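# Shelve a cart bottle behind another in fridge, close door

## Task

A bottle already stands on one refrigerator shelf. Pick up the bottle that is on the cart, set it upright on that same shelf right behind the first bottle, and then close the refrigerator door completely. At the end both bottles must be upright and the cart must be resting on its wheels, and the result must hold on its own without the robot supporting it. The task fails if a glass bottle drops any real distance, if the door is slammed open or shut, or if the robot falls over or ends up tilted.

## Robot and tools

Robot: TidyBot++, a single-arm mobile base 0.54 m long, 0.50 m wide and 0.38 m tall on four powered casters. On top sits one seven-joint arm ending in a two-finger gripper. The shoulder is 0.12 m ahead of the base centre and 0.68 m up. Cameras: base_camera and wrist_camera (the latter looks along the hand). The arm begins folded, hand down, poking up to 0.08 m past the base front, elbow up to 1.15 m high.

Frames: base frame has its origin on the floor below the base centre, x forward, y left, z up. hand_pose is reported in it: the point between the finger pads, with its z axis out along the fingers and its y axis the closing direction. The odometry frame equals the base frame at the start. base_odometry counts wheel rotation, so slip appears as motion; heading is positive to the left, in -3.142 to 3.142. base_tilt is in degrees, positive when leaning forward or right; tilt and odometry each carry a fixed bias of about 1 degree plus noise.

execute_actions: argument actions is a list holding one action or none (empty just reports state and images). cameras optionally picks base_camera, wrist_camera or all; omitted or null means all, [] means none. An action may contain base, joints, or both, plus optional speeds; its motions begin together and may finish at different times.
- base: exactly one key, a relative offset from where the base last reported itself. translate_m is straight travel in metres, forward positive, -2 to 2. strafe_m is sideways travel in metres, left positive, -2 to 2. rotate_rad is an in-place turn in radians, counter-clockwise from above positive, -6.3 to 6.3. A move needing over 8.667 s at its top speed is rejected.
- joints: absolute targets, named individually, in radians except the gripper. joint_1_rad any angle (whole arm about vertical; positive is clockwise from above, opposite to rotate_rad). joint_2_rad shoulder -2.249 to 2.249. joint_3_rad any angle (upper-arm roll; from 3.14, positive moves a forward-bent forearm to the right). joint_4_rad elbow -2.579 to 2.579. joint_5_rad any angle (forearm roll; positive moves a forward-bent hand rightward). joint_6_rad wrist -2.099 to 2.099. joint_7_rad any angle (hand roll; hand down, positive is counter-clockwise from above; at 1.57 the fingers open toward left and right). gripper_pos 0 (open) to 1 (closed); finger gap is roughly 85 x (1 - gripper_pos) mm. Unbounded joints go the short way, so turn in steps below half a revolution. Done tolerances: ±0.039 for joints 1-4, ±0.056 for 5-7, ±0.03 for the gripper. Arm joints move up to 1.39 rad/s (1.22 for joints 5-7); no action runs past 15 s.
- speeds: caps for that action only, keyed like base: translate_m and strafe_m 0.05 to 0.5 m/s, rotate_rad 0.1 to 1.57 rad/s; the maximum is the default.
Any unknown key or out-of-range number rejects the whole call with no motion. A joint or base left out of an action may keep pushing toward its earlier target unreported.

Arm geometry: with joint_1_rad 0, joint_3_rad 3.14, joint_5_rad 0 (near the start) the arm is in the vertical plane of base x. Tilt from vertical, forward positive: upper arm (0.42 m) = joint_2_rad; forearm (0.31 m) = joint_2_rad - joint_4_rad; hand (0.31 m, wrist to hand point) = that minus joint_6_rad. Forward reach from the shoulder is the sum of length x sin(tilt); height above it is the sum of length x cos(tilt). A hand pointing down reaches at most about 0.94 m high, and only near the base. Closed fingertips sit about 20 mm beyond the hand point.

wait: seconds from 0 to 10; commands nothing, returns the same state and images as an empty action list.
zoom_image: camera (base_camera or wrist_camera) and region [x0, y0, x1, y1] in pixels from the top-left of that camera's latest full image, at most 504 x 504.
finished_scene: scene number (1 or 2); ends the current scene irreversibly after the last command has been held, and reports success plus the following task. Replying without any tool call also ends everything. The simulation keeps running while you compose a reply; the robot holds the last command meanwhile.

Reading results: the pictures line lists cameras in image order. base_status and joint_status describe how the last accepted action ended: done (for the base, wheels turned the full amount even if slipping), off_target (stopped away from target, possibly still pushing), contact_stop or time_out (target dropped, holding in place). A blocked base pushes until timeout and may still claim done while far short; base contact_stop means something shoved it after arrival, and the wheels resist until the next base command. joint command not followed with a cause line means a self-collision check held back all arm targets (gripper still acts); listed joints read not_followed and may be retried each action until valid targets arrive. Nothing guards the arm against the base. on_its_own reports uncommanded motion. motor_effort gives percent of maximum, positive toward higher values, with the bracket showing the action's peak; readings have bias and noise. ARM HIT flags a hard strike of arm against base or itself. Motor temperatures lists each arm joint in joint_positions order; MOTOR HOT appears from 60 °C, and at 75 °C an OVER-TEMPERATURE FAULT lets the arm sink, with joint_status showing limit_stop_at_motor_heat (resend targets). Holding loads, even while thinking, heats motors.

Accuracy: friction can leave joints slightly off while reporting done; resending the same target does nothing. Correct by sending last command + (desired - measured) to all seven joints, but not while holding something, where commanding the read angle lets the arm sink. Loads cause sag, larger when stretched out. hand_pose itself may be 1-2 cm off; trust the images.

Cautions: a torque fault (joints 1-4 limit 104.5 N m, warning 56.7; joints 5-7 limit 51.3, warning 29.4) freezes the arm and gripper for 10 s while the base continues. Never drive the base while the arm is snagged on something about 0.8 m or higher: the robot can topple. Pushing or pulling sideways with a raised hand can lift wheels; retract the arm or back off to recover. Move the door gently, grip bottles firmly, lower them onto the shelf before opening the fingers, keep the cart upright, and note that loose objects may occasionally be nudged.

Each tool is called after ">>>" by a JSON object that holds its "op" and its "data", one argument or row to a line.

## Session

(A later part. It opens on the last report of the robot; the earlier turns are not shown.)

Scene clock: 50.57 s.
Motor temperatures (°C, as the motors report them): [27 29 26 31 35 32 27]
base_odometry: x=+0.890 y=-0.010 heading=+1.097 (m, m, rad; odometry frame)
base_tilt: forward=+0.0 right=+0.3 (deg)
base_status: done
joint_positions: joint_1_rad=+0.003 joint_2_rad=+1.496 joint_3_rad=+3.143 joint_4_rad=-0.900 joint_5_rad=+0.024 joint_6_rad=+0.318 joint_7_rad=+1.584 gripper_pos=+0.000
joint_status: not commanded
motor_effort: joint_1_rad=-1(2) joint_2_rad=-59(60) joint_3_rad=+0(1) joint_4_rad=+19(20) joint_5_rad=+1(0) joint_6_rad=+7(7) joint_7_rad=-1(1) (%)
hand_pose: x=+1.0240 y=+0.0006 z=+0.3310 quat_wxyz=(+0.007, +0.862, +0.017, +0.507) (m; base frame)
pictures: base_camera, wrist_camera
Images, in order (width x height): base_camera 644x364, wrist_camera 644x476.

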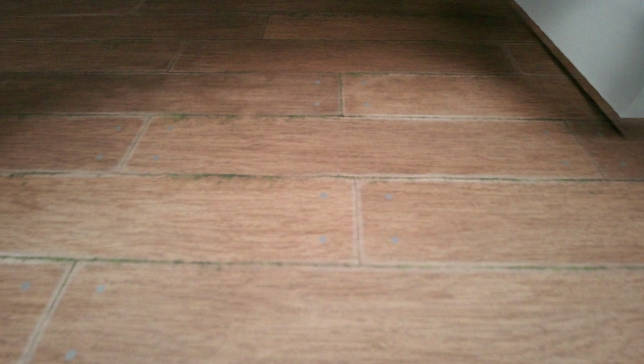

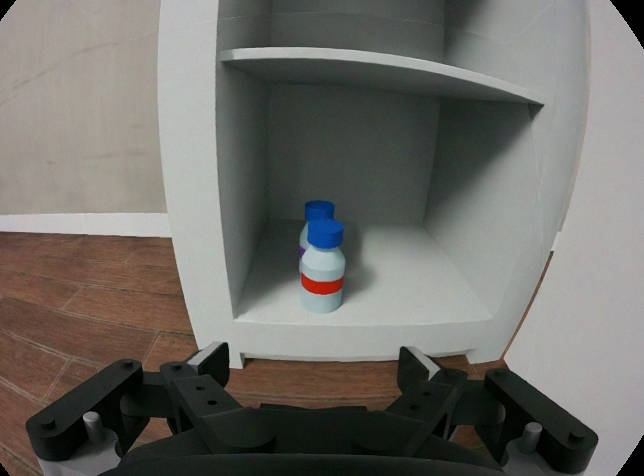

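>>> {"op": "execute_actions", "data": {
  "actions": [
    {"joints":{"joint_2_rad":-0.4,"joint_4_rad":-2.5,"joint_6_rad":-0.85,"gripper_pos":1}}
  ],
  "cameras": []
}}

>>> {"op": "execute_actions", "data": {
  "actions": [
    {"base":{"translate_m":0.25}}
  ]
}}

>>> {"op": "execute_actions", "data": {
  "actions": [
    {"base":{"strafe_m":-0.55},"speeds":{"strafe_m":0.3}}
  ]
}}

Scene clock: 54.03 s.
Motor temperatures (°C, as the motors report them): [27 29 26 31 35 32 27]
base_odometry: x=+0.890 y=-0.010 heading=+1.097 (m, m, rad; odometry frame)
base_tilt: forward=+0.0 right=+0.3 (deg)
base_status: not commanded
joint_positions: joint_1_rad=+0.003 joint_2_rad=-0.394 joint_3_rad=+3.143 joint_4_rad=-2.484 joint_5_rad=+0.024 joint_6_rad=-0.833 joint_7_rad=+1.584 gripper_pos=+0.999
joint_status: all done
motor_effort: joint_1_rad=-1(0) joint_2_rad=-2(62) joint_3_rad=+1(0) joint_4_rad=+18(19) joint_5_rad=+1(1) joint_6_rad=+1(7) joint_7_rad=+0(0) (%)
hand_pose: x=+0.2979 y=-0.0048 z=+0.6105 quat_wxyz=(+0.010, +0.994, +0.012, +0.109) (m; base frame)
pictures: none
No camera images: the call's "cameras" was empty. Leave "cameras" out to get every camera's image.

Scene clock: 55.87 s.
Motor temperatures (°C, as the motors report them): [27 29 26 31 35 32 27]
base_odometry: x=+1.004 y=+0.212 heading=+1.097 (m, m, rad; odometry frame)
base_tilt: forward=+0.0 right=+0.3 (deg)
base_status: done
joint_positions: joint_1_rad=+0.003 joint_2_rad=-0.395 joint_3_rad=+3.143 joint_4_rad=-2.486 joint_5_rad=+0.024 joint_6_rad=-0.834 joint_7_rad=+1.584 gripper_pos=+0.999
joint_status: not commanded
motor_effort: joint_1_rad=-1(0) joint_2_rad=-2(4) joint_3_rad=+1(1) joint_4_rad=+18(20) joint_5_rad=+1(1) joint_6_rad=+2(3) joint_7_rad=+0(0) (%)
hand_pose: x=+0.2971 y=-0.0048 z=+0.6102 quat_wxyz=(+0.010, +0.994, +0.012, +0.109) (m; base frame)
pictures: base_camera, wrist_camera
Images, in order (width x height): base_camera 644x364, wrist_camera 644x476.

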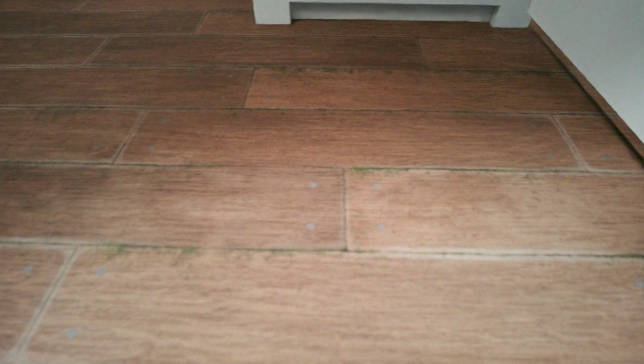

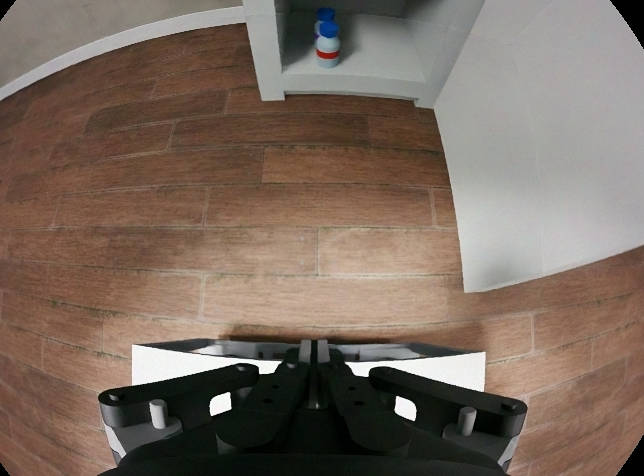

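Scene clock: 58.67 s.
Motor temperatures (°C, as the motors report them): [27 29 26 31 35 32 27]
base_odometry: x=+1.494 y=-0.039 heading=+1.097 (m, m, rad; odometry frame)
base_tilt: forward=-0.1 right=+0.4 (deg)
base_status: done
joint_positions: joint_1_rad=+0.003 joint_2_rad=-0.395 joint_3_rad=+3.143 joint_4_rad=-2.486 joint_5_rad=+0.024 joint_6_rad=-0.834 joint_7_rad=+1.584 gripper_pos=+0.999
joint_status: not commanded
motor_effort: joint_1_rad=-1(1) joint_2_rad=-2(3) joint_3_rad=+1(2) joint_4_rad=+18(18) joint_5_rad=+1(1) joint_6_rad=+2(2) joint_7_rad=+0(0) (%)
hand_pose: x=+0.2971 y=-0.0048 z=+0.6102 quat_wxyz=(+0.010, +0.994, +0.012, +0.109) (m; base frame)
pictures: base_camera, wrist_camera
Images, in order (width x height): base_camera 644x364, wrist_camera 644x476.

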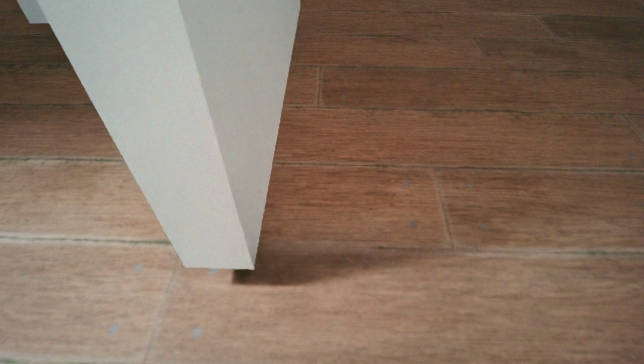

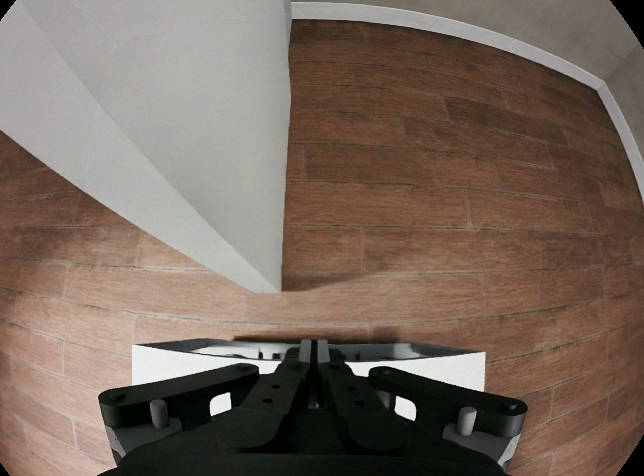

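>>> {"op": "execute_actions", "data": {
  "actions": [
    {"base":{"strafe_m":-0.06},"joints":{"joint_2_rad":0,"joint_4_rad":-2.4,"joint_6_rad":0.75}}
  ],
  "cameras": []
}}

>>> {"op": "execute_actions", "data": {
  "actions": [
    {"base":{"strafe_m":0.6},"speeds":{"strafe_m":0.1}}
  ]
}}

>>> {"op": "execute_actions", "data": {
  "actions": [
    {"base":{"translate_m":0.24},"speeds":{"translate_m":0.06}}
  ]
}}

Scene clock: 61.00 s.
Motor temperatures (°C, as the motors report them): [27 29 26 31 35 32 27]
base_odometry: x=+1.547 y=-0.066 heading=+1.097 (m, m, rad; odometry frame)
base_tilt: forward=+0.0 right=+0.3 (deg)
base_status: done
joint_positions: joint_1_rad=+0.003 joint_2_rad=-0.009 joint_3_rad=+3.143 joint_4_rad=-2.415 joint_5_rad=+0.024 joint_6_rad=+0.743 joint_7_rad=+1.584 gripper_pos=+0.999
joint_status: all done
motor_effort: joint_1_rad=-1(1) joint_2_rad=-18(19) joint_3_rad=+1(2) joint_4_rad=+19(20) joint_5_rad=+1(1) joint_6_rad=+7(8) joint_7_rad=-1(1) (%)
hand_pose: x=+0.6362 y=+0.0042 z=+0.8407 quat_wxyz=(+0.006, +0.739, +0.015, +0.674) (m; base frame)
pictures: none
No camera images: the call's "cameras" was empty. Leave "cameras" out to get every camera's image.

Scene clock: 67.57 s.
Motor temperatures (°C, as the motors report them): [27 29 26 31 35 32 27]
base_odometry: x=+1.013 y=+0.208 heading=+1.097 (m, m, rad; odometry frame)
base_tilt: forward=+0.0 right=+0.3 (deg)
base_status: done
joint_positions: joint_1_rad=+0.013 joint_2_rad=-0.009 joint_3_rad=+3.149 joint_4_rad=-2.415 joint_5_rad=+0.013 joint_6_rad=+0.743 joint_7_rad=+1.584 gripper_pos=+0.999
joint_status: not commanded
motor_effort: joint_1_rad=-1(8) joint_2_rad=-18(19) joint_3_rad=+1(7) joint_4_rad=+19(23) joint_5_rad=+1(5) joint_6_rad=+7(9) joint_7_rad=-1(0) (%)
hand_pose: x=+0.6363 y=-0.0065 z=+0.8407 quat_wxyz=(+0.011, +0.739, +0.004, +0.674) (m; base frame)
pictures: base_camera, wrist_camera
Images, in order (width x height): base_camera 644x364, wrist_camera 644x476.

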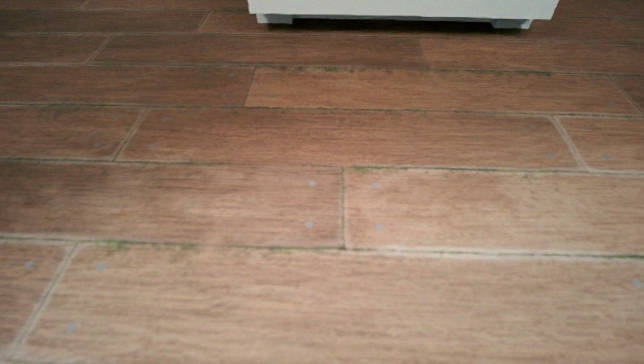

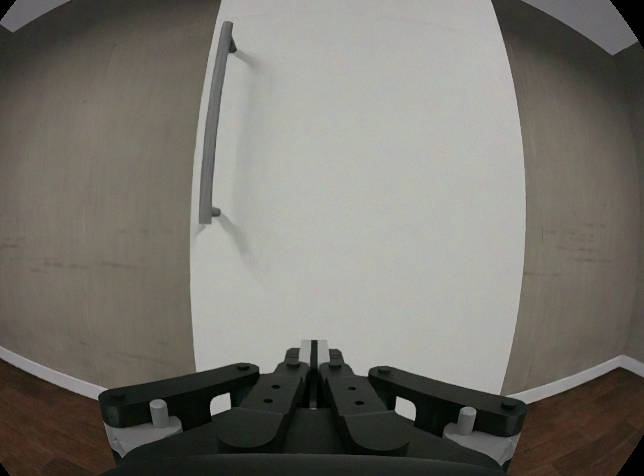

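Scene clock: 72.03 s.
Motor temperatures (°C, as the motors report them): [27 29 26 31 35 32 27]
base_odometry: x=+1.123 y=+0.422 heading=+1.097 (m, m, rad; odometry frame)
base_tilt: forward=+0.0 right=+0.3 (deg)
base_status: done
joint_positions: joint_1_rad=+0.013 joint_2_rad=-0.006 joint_3_rad=+3.149 joint_4_rad=-2.415 joint_5_rad=+0.013 joint_6_rad=+0.743 joint_7_rad=+1.584 gripper_pos=+0.999
joint_status: not commanded
motor_effort: joint_1_rad=-1(1) joint_2_rad=-18(21) joint_3_rad=+1(0) joint_4_rad=+19(20) joint_5_rad=+1(1) joint_6_rad=+8(8) joint_7_rad=+0(0) (%)
hand_pose: x=+0.6368 y=-0.0065 z=+0.8394 quat_wxyz=(+0.011, +0.740, +0.004, +0.673) (m; base frame)
pictures: base_camera, wrist_camera
Images, in order (width x height): base_camera 644x364, wrist_camera 644x476.

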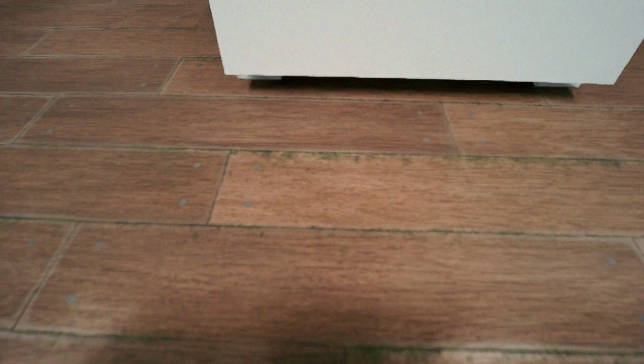

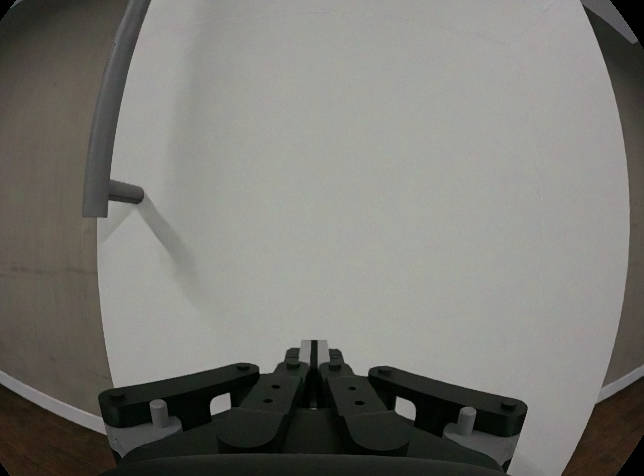

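The door closed by itself.

>>> {"op": "finished_scene", "data": {
  "scene": 1
}}

The scene is finished: the task was done.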